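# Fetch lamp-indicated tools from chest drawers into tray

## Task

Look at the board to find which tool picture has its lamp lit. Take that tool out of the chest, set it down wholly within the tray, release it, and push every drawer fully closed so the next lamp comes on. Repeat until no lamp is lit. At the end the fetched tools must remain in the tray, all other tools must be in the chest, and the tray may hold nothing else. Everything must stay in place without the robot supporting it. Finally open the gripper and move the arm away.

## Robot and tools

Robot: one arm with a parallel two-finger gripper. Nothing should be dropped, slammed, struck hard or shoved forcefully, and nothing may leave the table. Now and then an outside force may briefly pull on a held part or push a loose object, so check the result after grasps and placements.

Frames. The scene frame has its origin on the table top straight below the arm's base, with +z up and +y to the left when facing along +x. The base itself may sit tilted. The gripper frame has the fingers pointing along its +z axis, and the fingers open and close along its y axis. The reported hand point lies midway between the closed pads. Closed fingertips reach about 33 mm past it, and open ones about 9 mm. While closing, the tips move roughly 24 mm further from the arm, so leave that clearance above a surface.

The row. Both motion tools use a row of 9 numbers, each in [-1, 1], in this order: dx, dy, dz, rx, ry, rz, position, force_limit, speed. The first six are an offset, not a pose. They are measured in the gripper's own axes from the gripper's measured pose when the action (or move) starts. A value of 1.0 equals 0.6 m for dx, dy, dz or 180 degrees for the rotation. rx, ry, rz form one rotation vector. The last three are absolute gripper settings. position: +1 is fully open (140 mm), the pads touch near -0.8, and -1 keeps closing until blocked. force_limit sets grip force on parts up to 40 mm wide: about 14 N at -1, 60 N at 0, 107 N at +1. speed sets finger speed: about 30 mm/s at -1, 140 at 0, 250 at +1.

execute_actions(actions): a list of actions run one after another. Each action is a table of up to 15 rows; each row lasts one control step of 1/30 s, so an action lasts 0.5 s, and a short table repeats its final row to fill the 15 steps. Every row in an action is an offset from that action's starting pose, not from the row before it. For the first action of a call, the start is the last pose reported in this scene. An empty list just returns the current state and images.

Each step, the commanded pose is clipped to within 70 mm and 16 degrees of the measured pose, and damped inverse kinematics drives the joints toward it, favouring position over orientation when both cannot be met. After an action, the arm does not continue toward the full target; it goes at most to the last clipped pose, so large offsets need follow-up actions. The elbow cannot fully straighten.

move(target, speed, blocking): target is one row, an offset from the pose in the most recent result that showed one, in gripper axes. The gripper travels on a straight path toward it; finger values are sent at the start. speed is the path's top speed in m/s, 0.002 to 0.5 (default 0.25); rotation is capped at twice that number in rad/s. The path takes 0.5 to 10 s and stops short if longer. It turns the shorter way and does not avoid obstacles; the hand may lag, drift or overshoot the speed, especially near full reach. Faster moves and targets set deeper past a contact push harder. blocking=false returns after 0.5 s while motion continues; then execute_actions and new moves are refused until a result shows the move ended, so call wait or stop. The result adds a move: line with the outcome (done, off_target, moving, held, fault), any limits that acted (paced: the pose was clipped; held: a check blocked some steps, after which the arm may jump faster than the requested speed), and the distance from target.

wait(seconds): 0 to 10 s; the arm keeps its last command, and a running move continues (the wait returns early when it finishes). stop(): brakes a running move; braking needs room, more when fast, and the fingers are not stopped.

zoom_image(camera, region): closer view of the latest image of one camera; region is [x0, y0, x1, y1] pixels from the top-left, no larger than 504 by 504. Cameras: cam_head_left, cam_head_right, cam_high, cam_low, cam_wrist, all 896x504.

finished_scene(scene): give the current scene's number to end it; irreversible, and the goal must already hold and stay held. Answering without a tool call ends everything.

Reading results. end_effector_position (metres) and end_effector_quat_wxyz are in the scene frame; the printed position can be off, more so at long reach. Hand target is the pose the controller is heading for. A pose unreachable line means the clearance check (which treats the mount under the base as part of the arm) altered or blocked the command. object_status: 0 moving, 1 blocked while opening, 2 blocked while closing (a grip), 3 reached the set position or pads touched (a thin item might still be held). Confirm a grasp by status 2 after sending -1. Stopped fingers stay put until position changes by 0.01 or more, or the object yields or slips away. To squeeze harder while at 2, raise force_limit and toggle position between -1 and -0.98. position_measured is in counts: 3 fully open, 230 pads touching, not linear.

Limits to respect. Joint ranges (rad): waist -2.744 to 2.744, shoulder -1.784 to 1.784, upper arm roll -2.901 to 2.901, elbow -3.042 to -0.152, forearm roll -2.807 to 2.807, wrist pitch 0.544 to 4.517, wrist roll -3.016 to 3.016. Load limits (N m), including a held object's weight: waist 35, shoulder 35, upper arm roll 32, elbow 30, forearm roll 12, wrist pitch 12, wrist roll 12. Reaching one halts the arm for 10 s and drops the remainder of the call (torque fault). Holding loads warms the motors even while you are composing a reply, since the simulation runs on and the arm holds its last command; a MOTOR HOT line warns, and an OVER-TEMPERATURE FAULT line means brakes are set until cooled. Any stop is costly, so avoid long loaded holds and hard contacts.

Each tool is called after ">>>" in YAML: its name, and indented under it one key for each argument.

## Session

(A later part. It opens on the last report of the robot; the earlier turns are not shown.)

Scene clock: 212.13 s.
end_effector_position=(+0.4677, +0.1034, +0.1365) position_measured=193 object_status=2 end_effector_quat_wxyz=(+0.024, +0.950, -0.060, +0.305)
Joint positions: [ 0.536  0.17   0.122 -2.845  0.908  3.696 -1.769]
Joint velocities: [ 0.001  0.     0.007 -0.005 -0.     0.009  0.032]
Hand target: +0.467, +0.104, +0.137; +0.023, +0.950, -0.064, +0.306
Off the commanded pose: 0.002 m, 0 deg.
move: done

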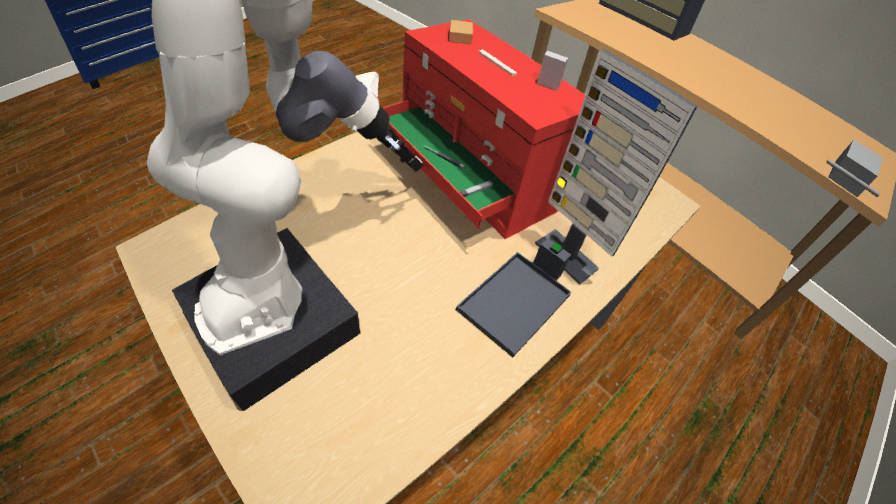

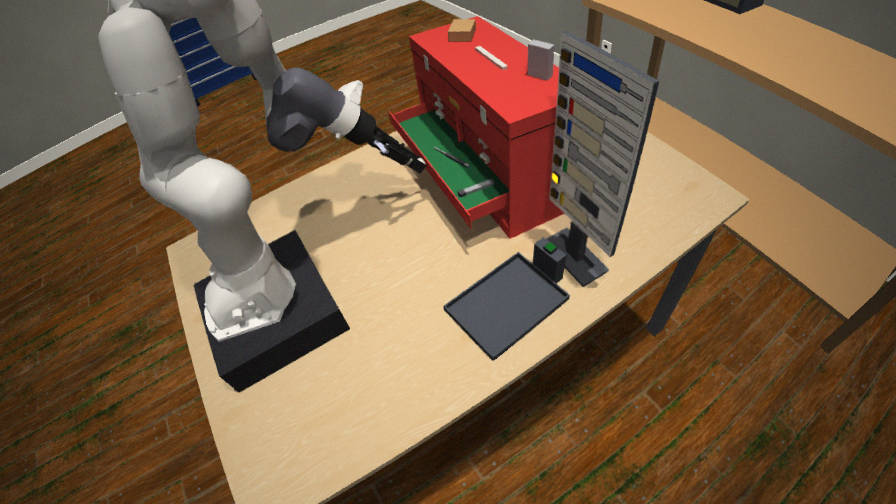

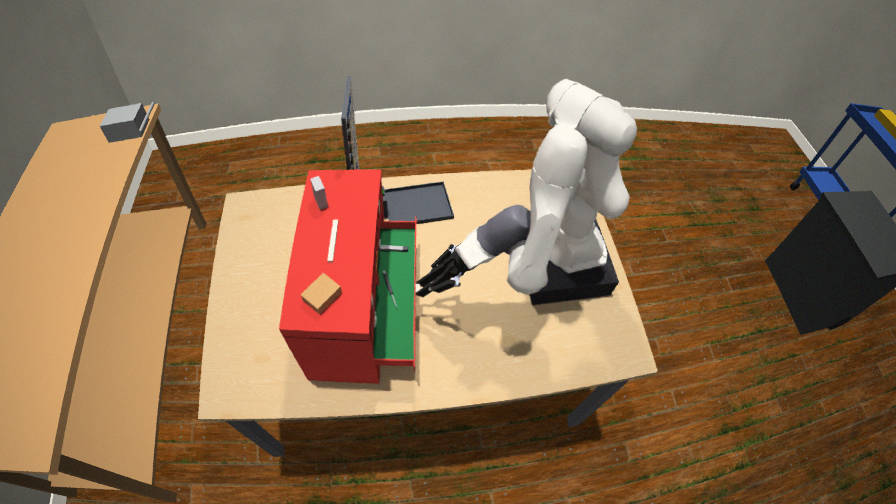

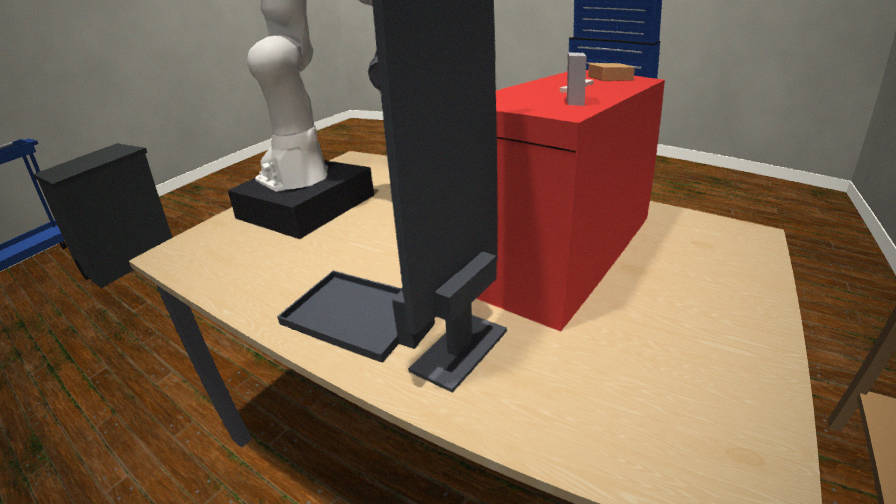

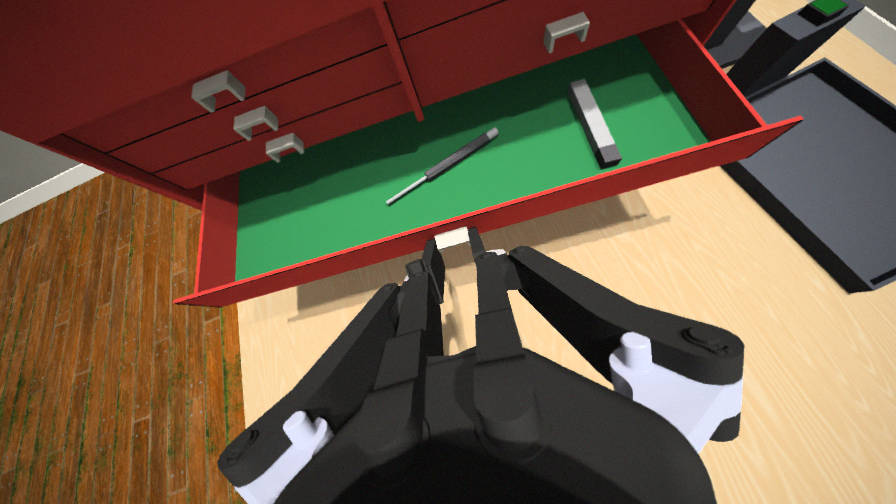

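>>> move:
  target: [0.1453,0.0012,0.1072,0,0,0,-1,0,-0.3]
  speed: 0.09

>>> move:
  target: [0.019,0,0.0136,0,0,0,-1,0,-0.3]
  speed: 0.02

Scene clock: 219.00 s.
end_effector_position=(+0.5747, +0.0889, +0.1350) position_measured=193 object_status=2 end_effector_quat_wxyz=(+0.023, +0.949, -0.065, +0.308)
Joint positions: [ 0.513  0.318 -0.034 -2.55   0.88   3.557 -1.914]
Joint velocities: [ 0.038 -0.001 -0.038  0.012  0.023 -0.024 -0.04 ]
Hand target: +0.575, +0.089, +0.133; +0.025, +0.950, -0.061, +0.305
Off the commanded pose: 0.000 m, 1 deg.
move: done

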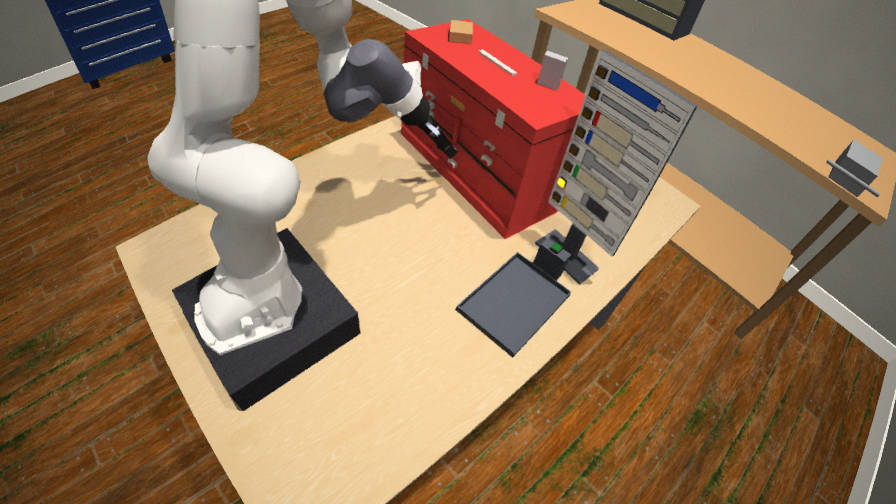

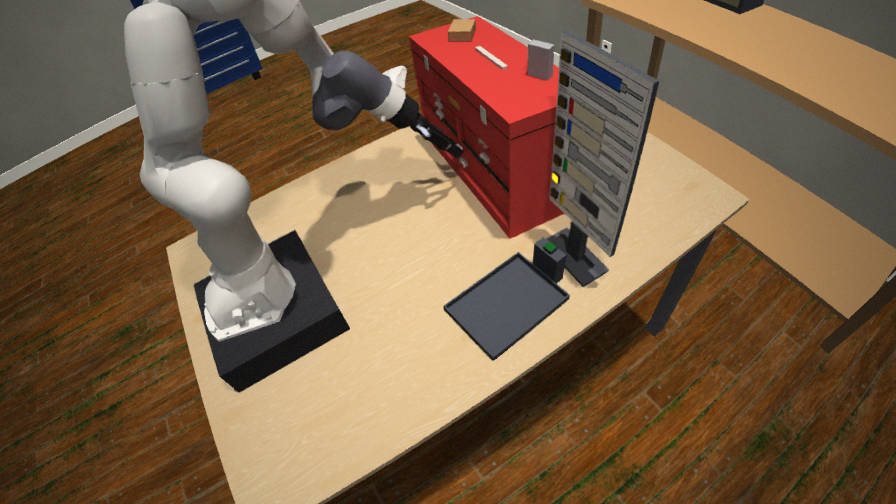

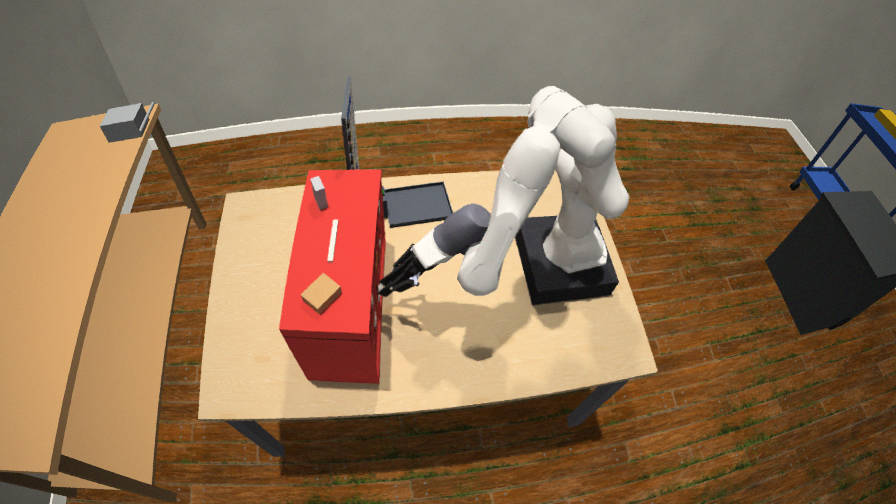

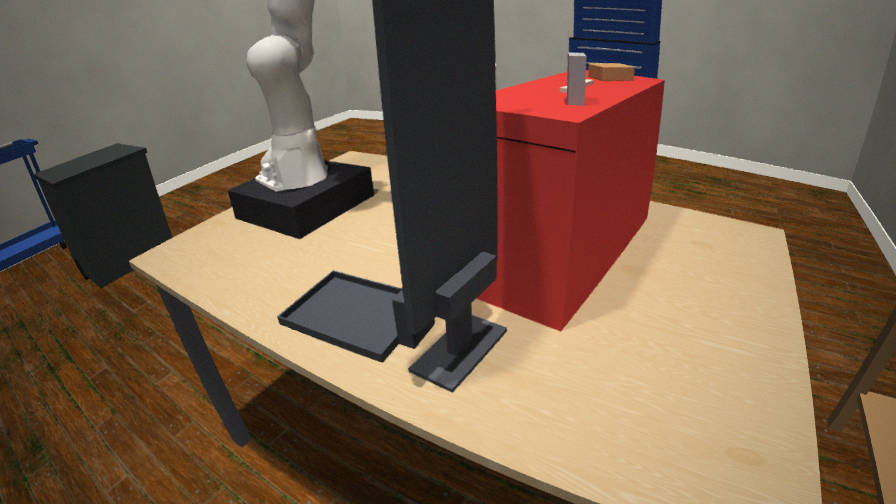

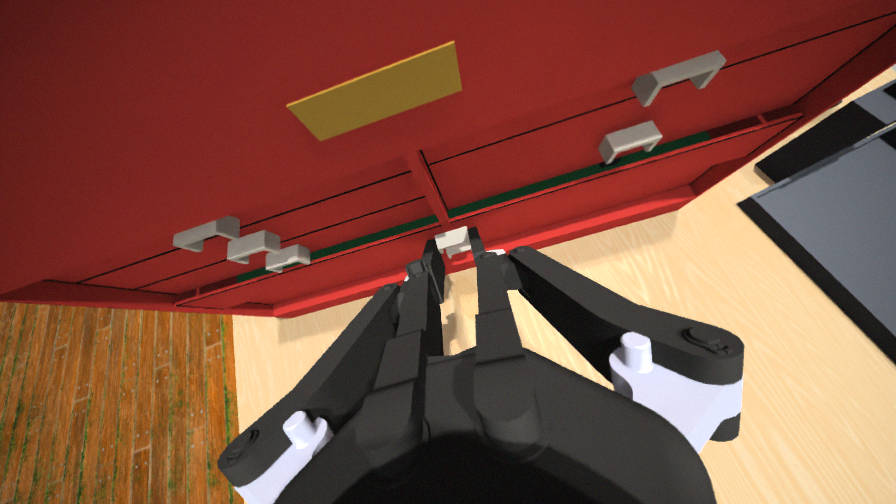

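Scene clock: 219.93 s.
end_effector_position=(+0.5858, +0.0874, +0.1349) position_measured=193 object_status=2 end_effector_quat_wxyz=(+0.023, +0.949, -0.066, +0.307)
Joint positions: [ 0.519  0.335 -0.054 -2.515  0.888  3.537 -1.932]
Joint velocities: [ 0.006 -0.    -0.005  0.004  0.01  -0.005 -0.011]
Hand target: +0.589, +0.087, +0.135; +0.023, +0.949, -0.065, +0.308
Off the commanded pose: 0.003 m, 0 deg.
move: done

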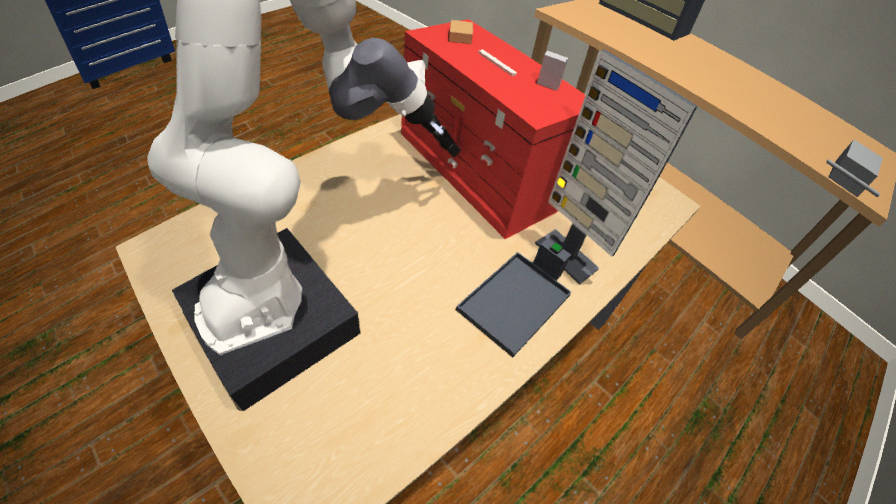

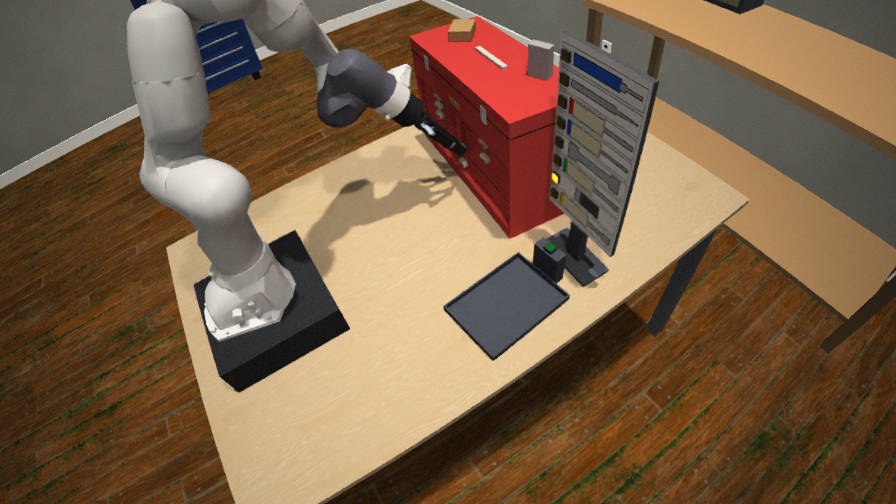

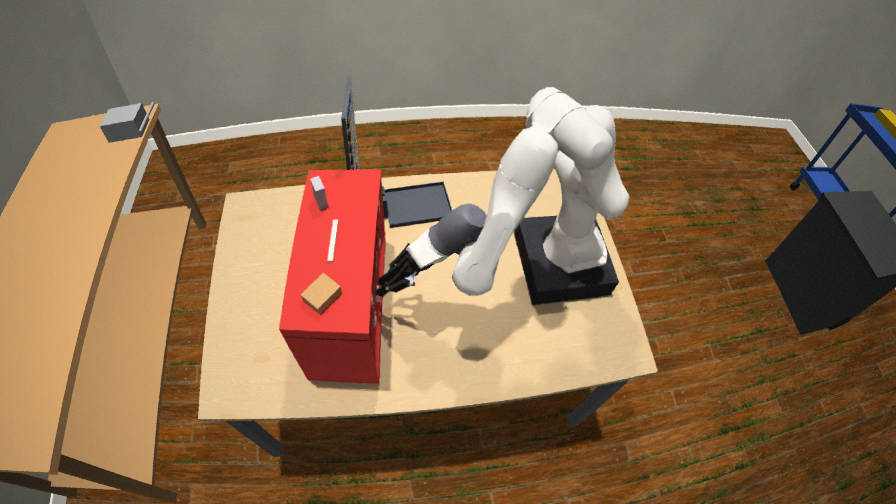

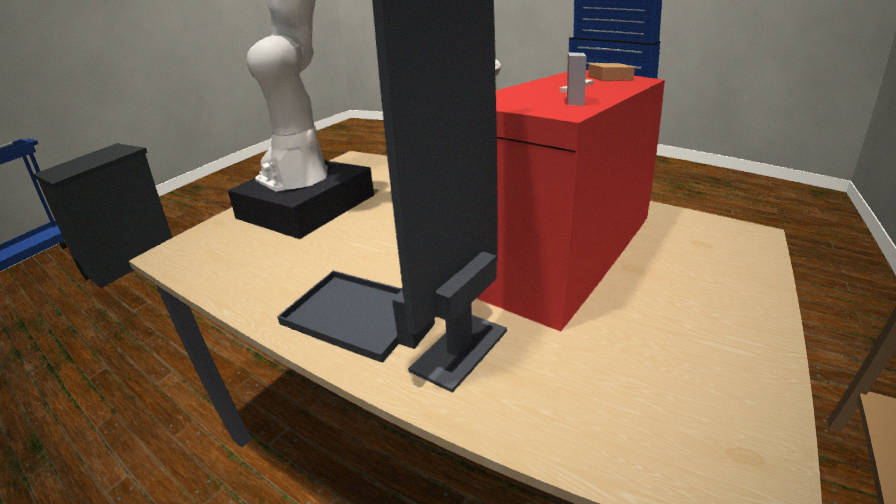

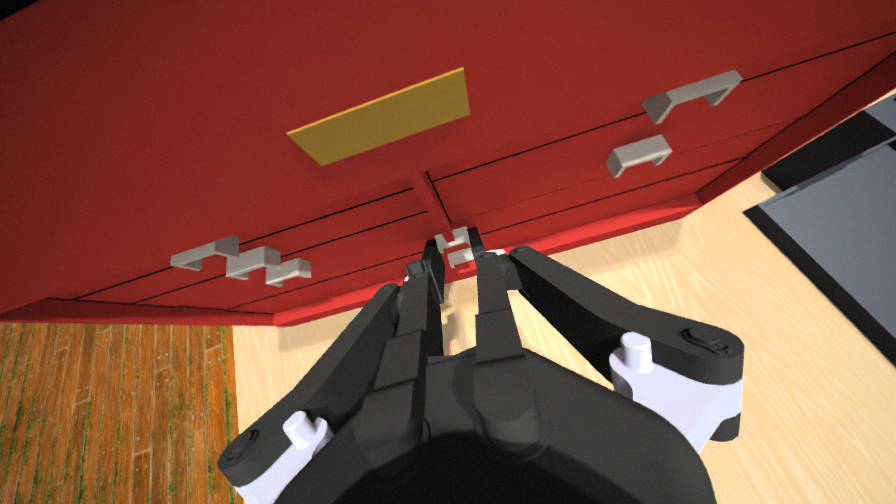

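>>> execute_actions:
  actions:
    - [[-0.001,0,-0.001,0,0,0,-0.3,0,0.5],[-0.001,0,-0.001,0,0,0,-0.3,0,0.5],[-0.001,0,-0.001,0,0,0,-0.3,0,0.5],[-0.001,0,-0.001,0,0,0,-0.3,0,0.5],[-0.001,0,-0.001,0,0,0,-0.3,0,0.5],[-0.002,0,-0.0015,0,0,0,-0.3,0,0.5],[-0.004,0,-0.003,0,0,0,-0.3,0,0.5],[-0.007,0,-0.004,0,0,0,-0.3,0,0.5],[-0.011,0,-0.005,0,0,0,-0.3,0,0.5],[-0.016,0,-0.005,0,0,0,-0.3,0,0.5],[-0.021,0,-0.004,0,0,0,-0.3,0,0.5],[-0.026,0,-0.002,0,0,0,-0.3,0,0.5],[-0.031,0,0.001,0,0,0,-0.3,0,0.5],[-0.036,0,0.005,0,0,0,-0.3,0,0.5],[-0.041,0,0.010,0,0,0,-0.3,0,0.5]]

Scene clock: 226.73 s.
end_effector_position=(+0.5712, +0.0914, +0.1225) position_measured=167 object_status=3 end_effector_quat_wxyz=(+0.026, +0.952, -0.055, +0.301)
Joint positions: [ 0.487  0.346 -0.006 -2.548  0.857  3.568 -1.91 ]
Joint velocities: [-0.205  0.224  0.237 -0.05  -0.214  0.17   0.159]
Hand target: +0.569, +0.091, +0.116; +0.025, +0.950, -0.067, +0.304
Off the commanded pose: 0.007 m, 1 deg.

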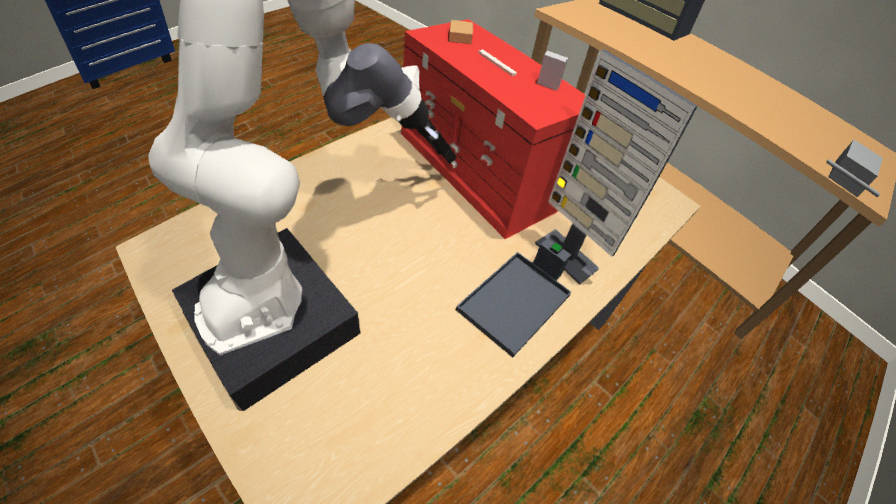

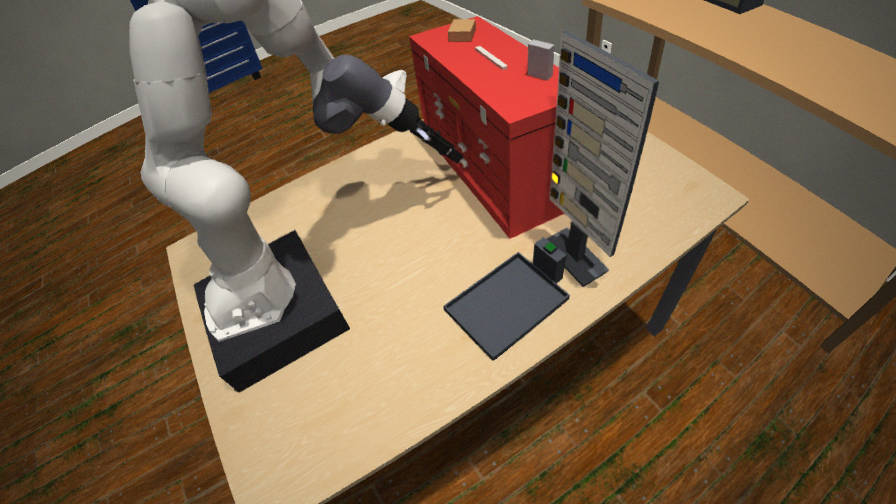

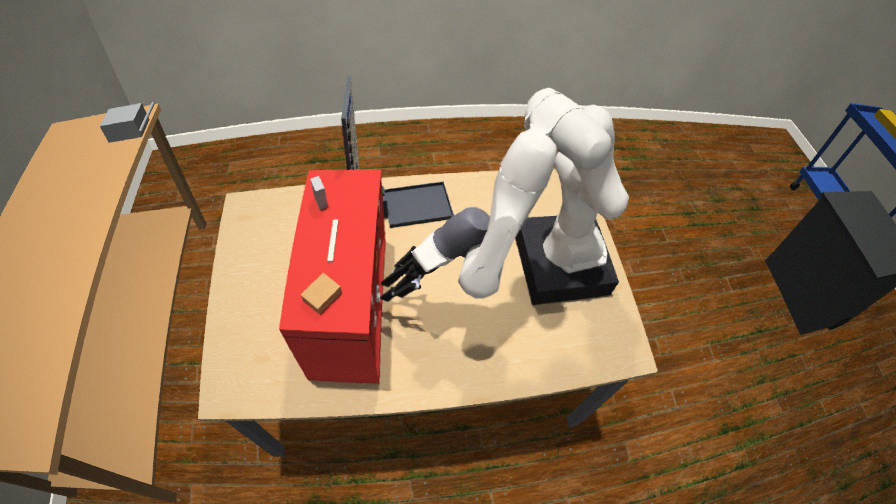

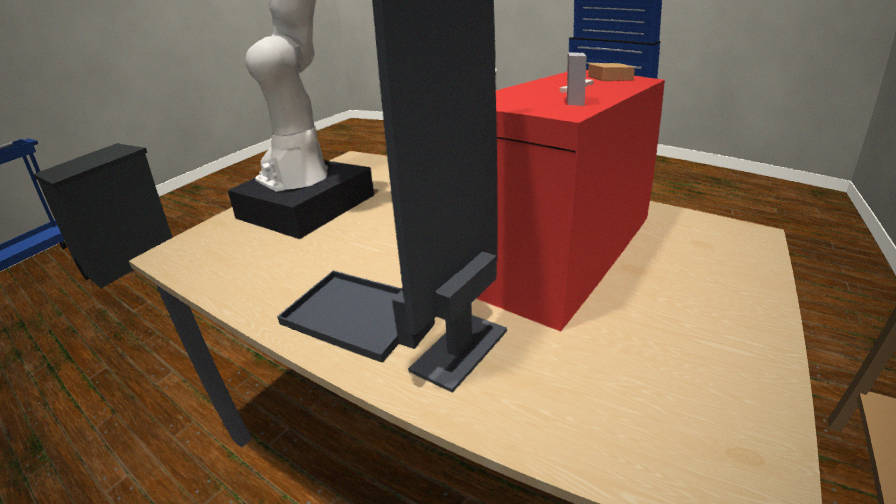

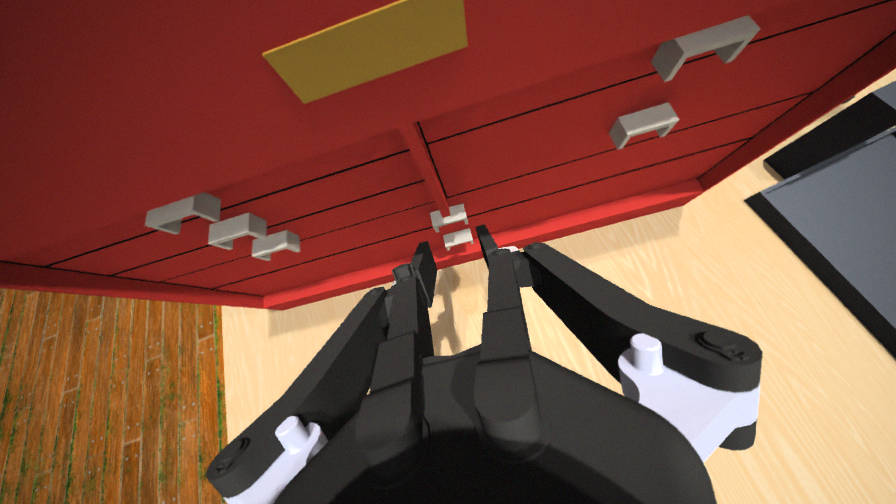

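>>> move:
  target: [-0.0405,0.0023,0.0563,0.0006,-0.0008,0.0083,-0.3,0,0]
  speed: 0.05

>>> zoom_image:
  camera: "cam_wrist"
  region: [380, 150, 520, 290]

Scene clock: 233.50 s.
end_effector_position=(+0.5678, +0.0899, +0.0793) position_measured=167 object_status=3 end_effector_quat_wxyz=(+0.022, +0.953, -0.062, +0.296)
Joint positions: [ 0.343  0.472  0.11  -2.535  0.719  3.665 -1.795]
Joint velocities: [-0.041  0.003  0.039  0.003 -0.018  0.038  0.031]
Hand target: +0.570, +0.091, +0.081; +0.020, +0.951, -0.067, +0.300
Off the commanded pose: 0.003 m, 1 deg.
move: done

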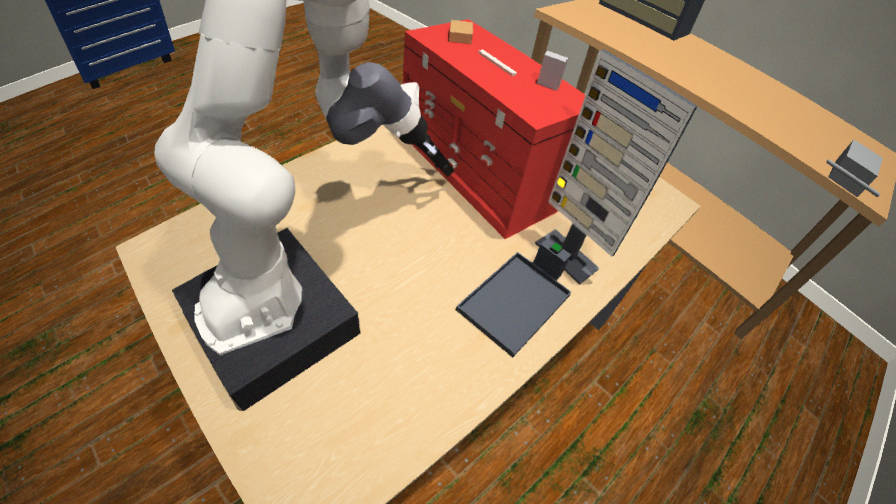

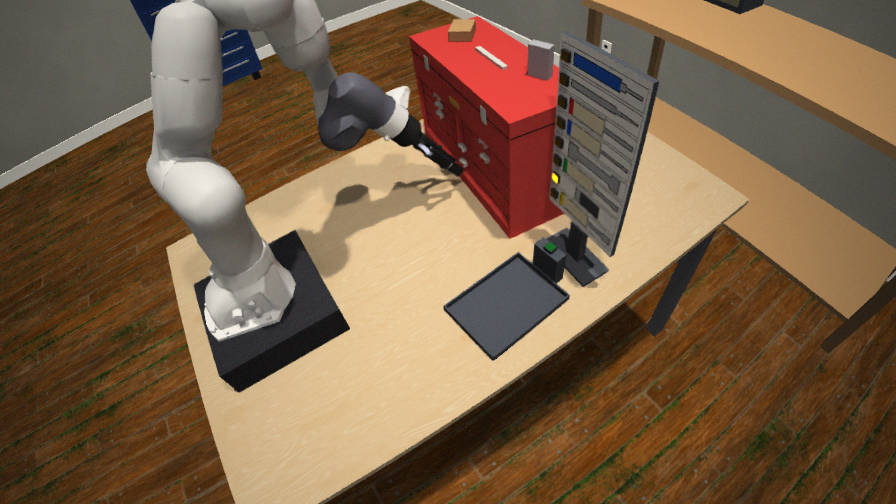

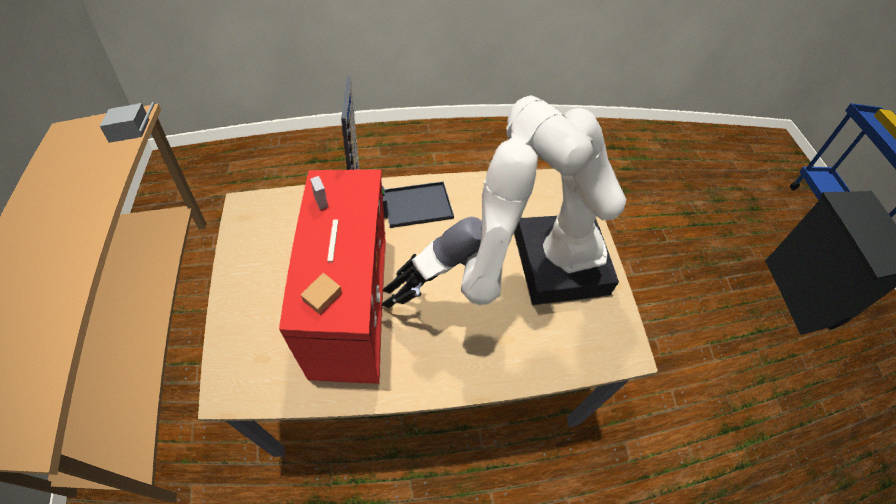

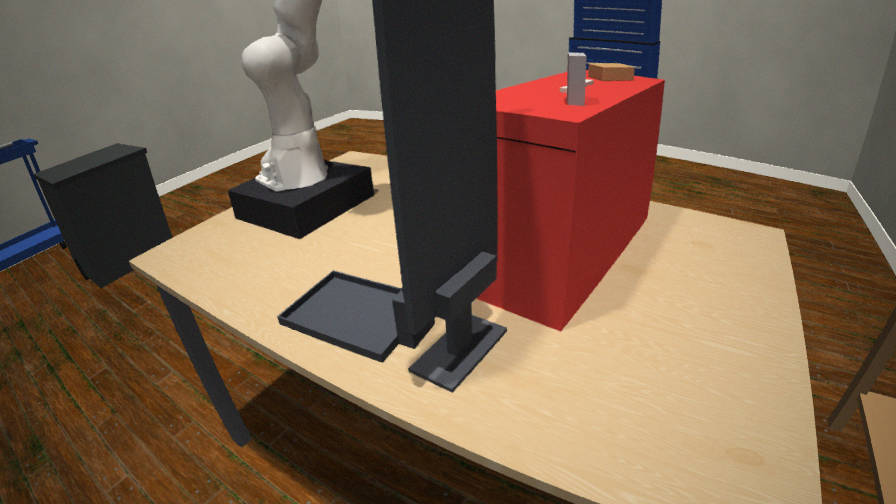

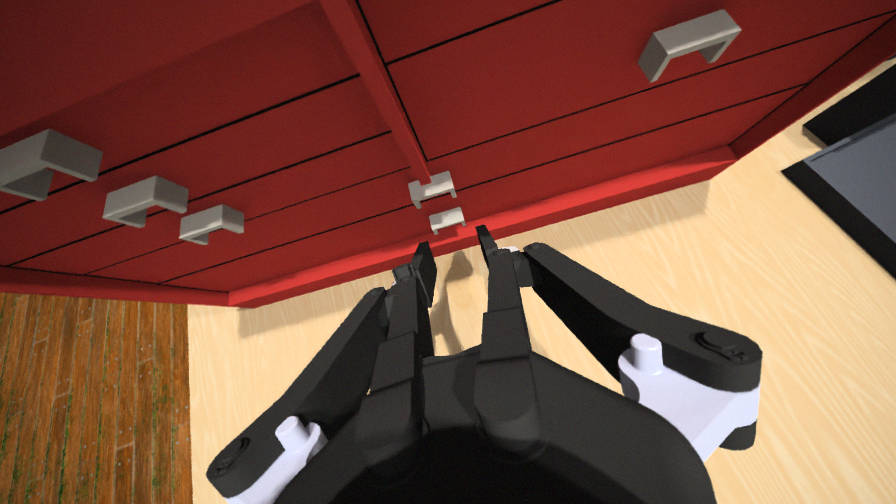

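Region (380, 150, 520, 290) of cam_wrist's 896x504 image, scaled by 3.600, with more detail than that image has.

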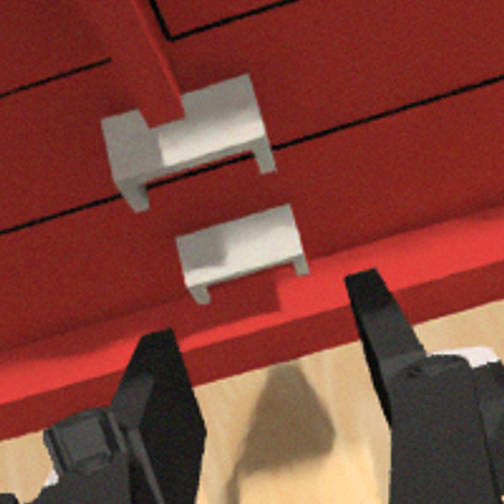

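>>> move:
  target: [0.0257,-0.0017,0.0125,0,0.002,0.003,-0.3,0,0]
  speed: 0.025

>>> zoom_image:
  camera: "cam_wrist"
  region: [380, 170, 520, 310]

Scene clock: 238.30 s.
end_effector_position=(+0.5854, +0.0884, +0.0833) position_measured=167 object_status=3 end_effector_quat_wxyz=(+0.020, +0.951, -0.069, +0.302)
Joint positions: [ 0.354  0.484  0.085 -2.491  0.723  3.644 -1.799]
Joint velocities: [ 0.014  0.001 -0.015  0.003  0.    -0.017 -0.011]
Hand target: +0.585, +0.089, +0.082; +0.021, +0.952, -0.067, +0.299
Off the commanded pose: 0.002 m, 0 deg.
move: done

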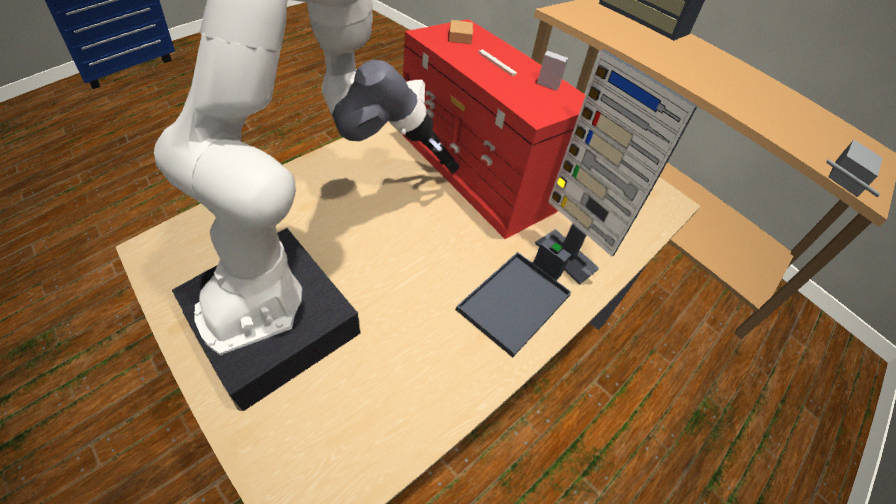

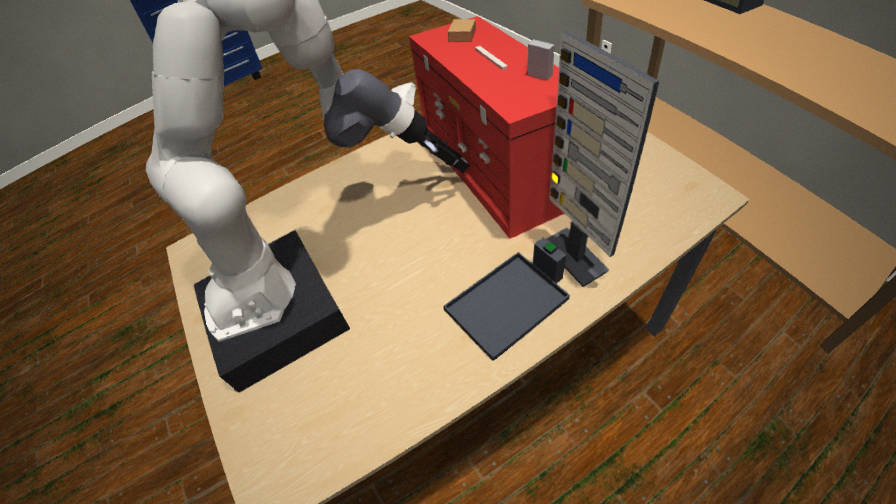

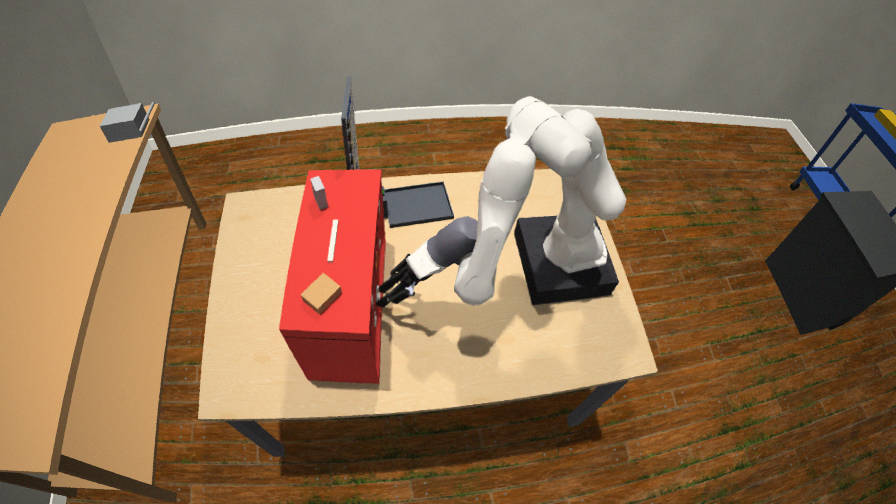

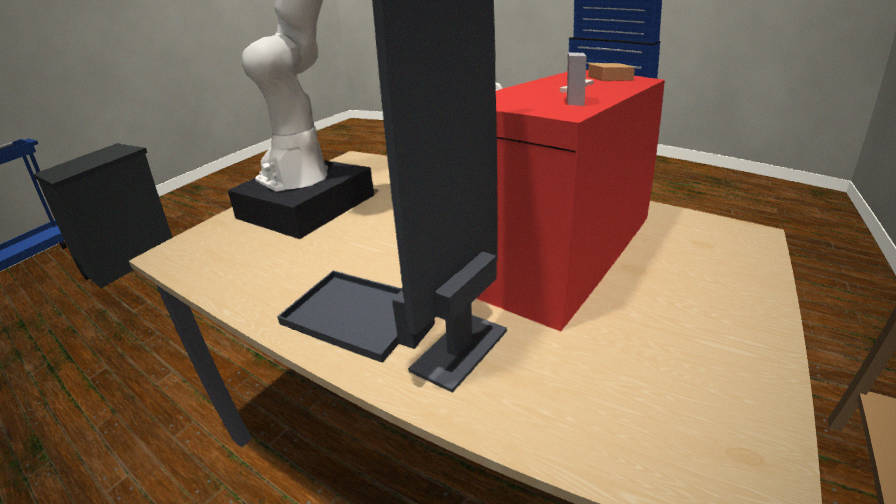

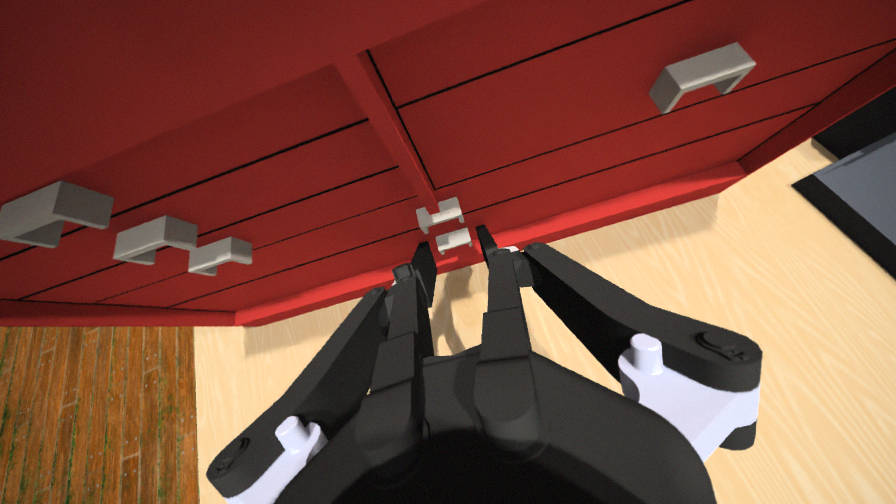

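Region (380, 170, 520, 310) of cam_wrist's 896x504 image, scaled by 3.600, with more detail than that image has.

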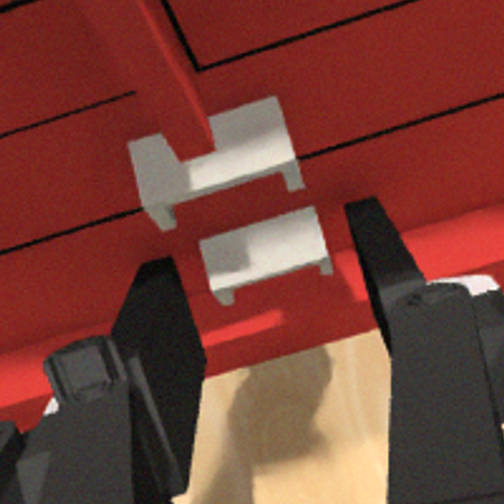

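>>> execute_actions:
  actions:
    - [[-0.003,0,0.001,0,0,0,-1,0,-0.3]]

Scene clock: 239.83 s.
end_effector_position=(+0.5848, +0.0881, +0.0827) position_measured=193 object_status=2 end_effector_quat_wxyz=(+0.021, +0.951, -0.068, +0.302)
Joint positions: [ 0.351  0.486  0.088 -2.492  0.723  3.648 -1.8  ]
Joint velocities: [-0.002 -0.     0.003  0.     0.     0.002 -0.002]
Hand target: +0.584, +0.089, +0.082; +0.020, +0.951, -0.069, +0.302
Off the commanded pose: 0.001 m, 0 deg.

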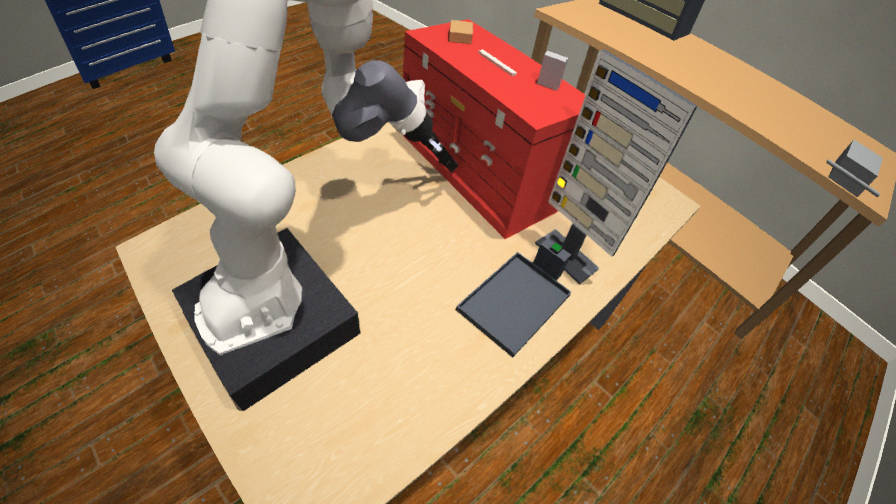

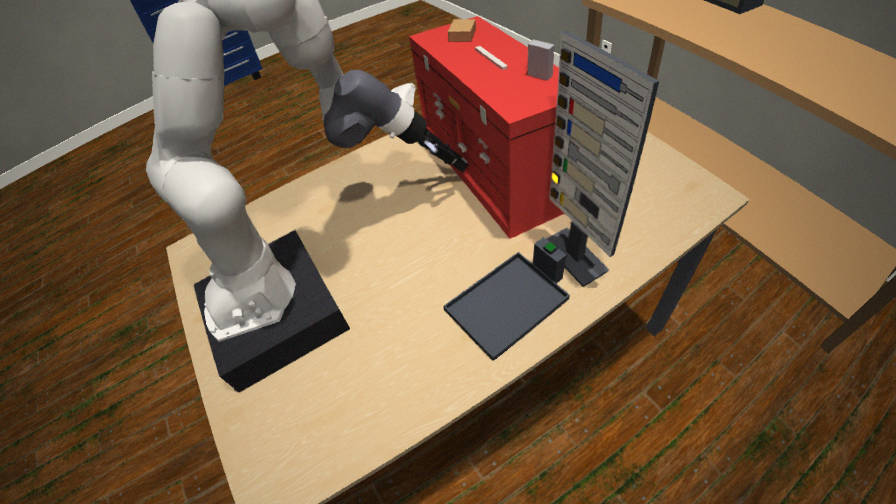

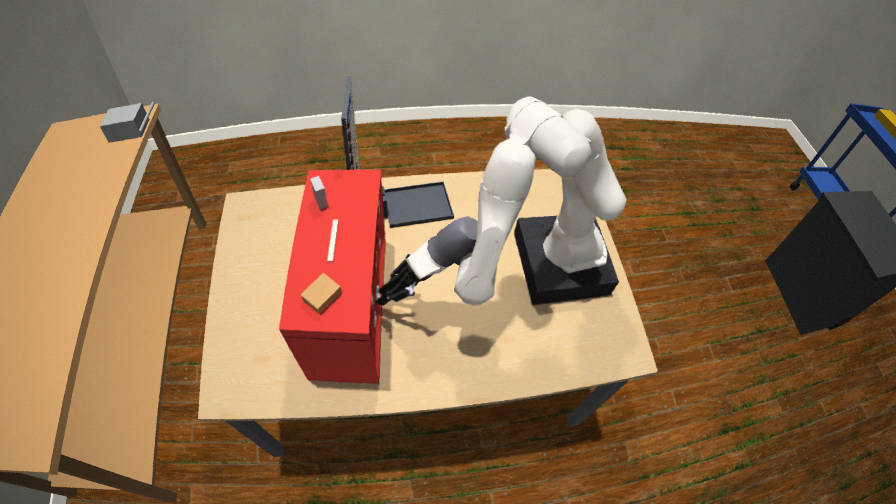

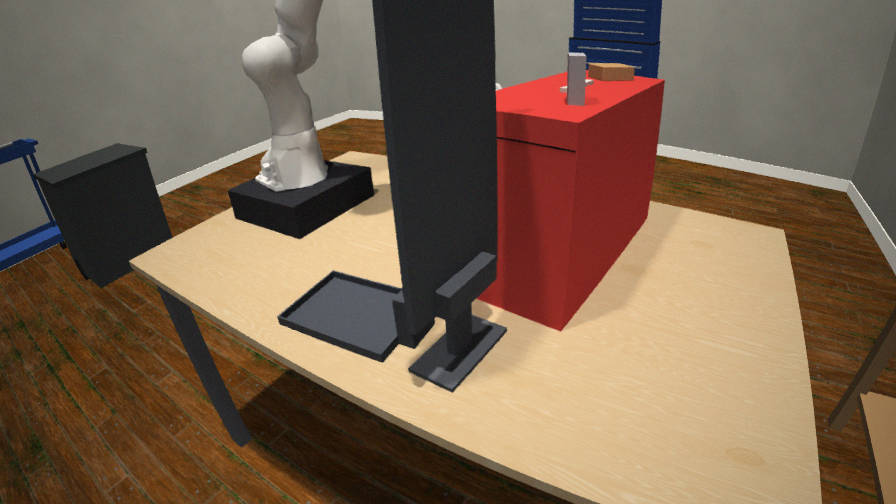

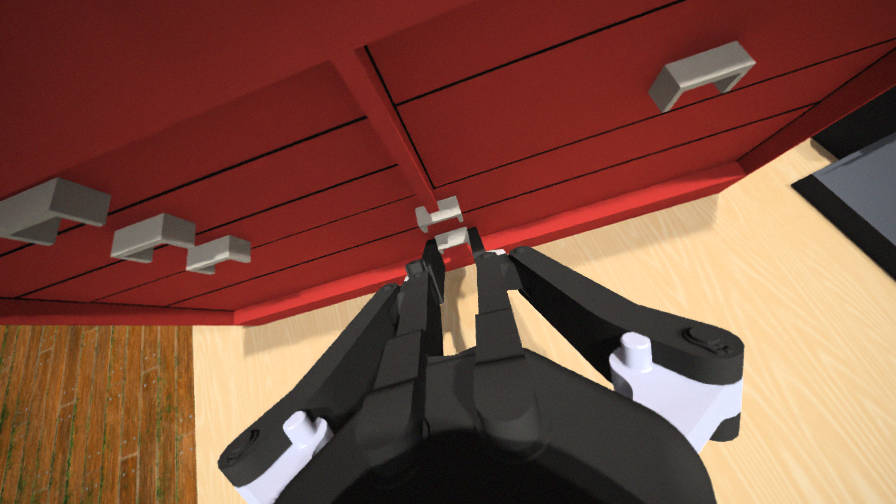

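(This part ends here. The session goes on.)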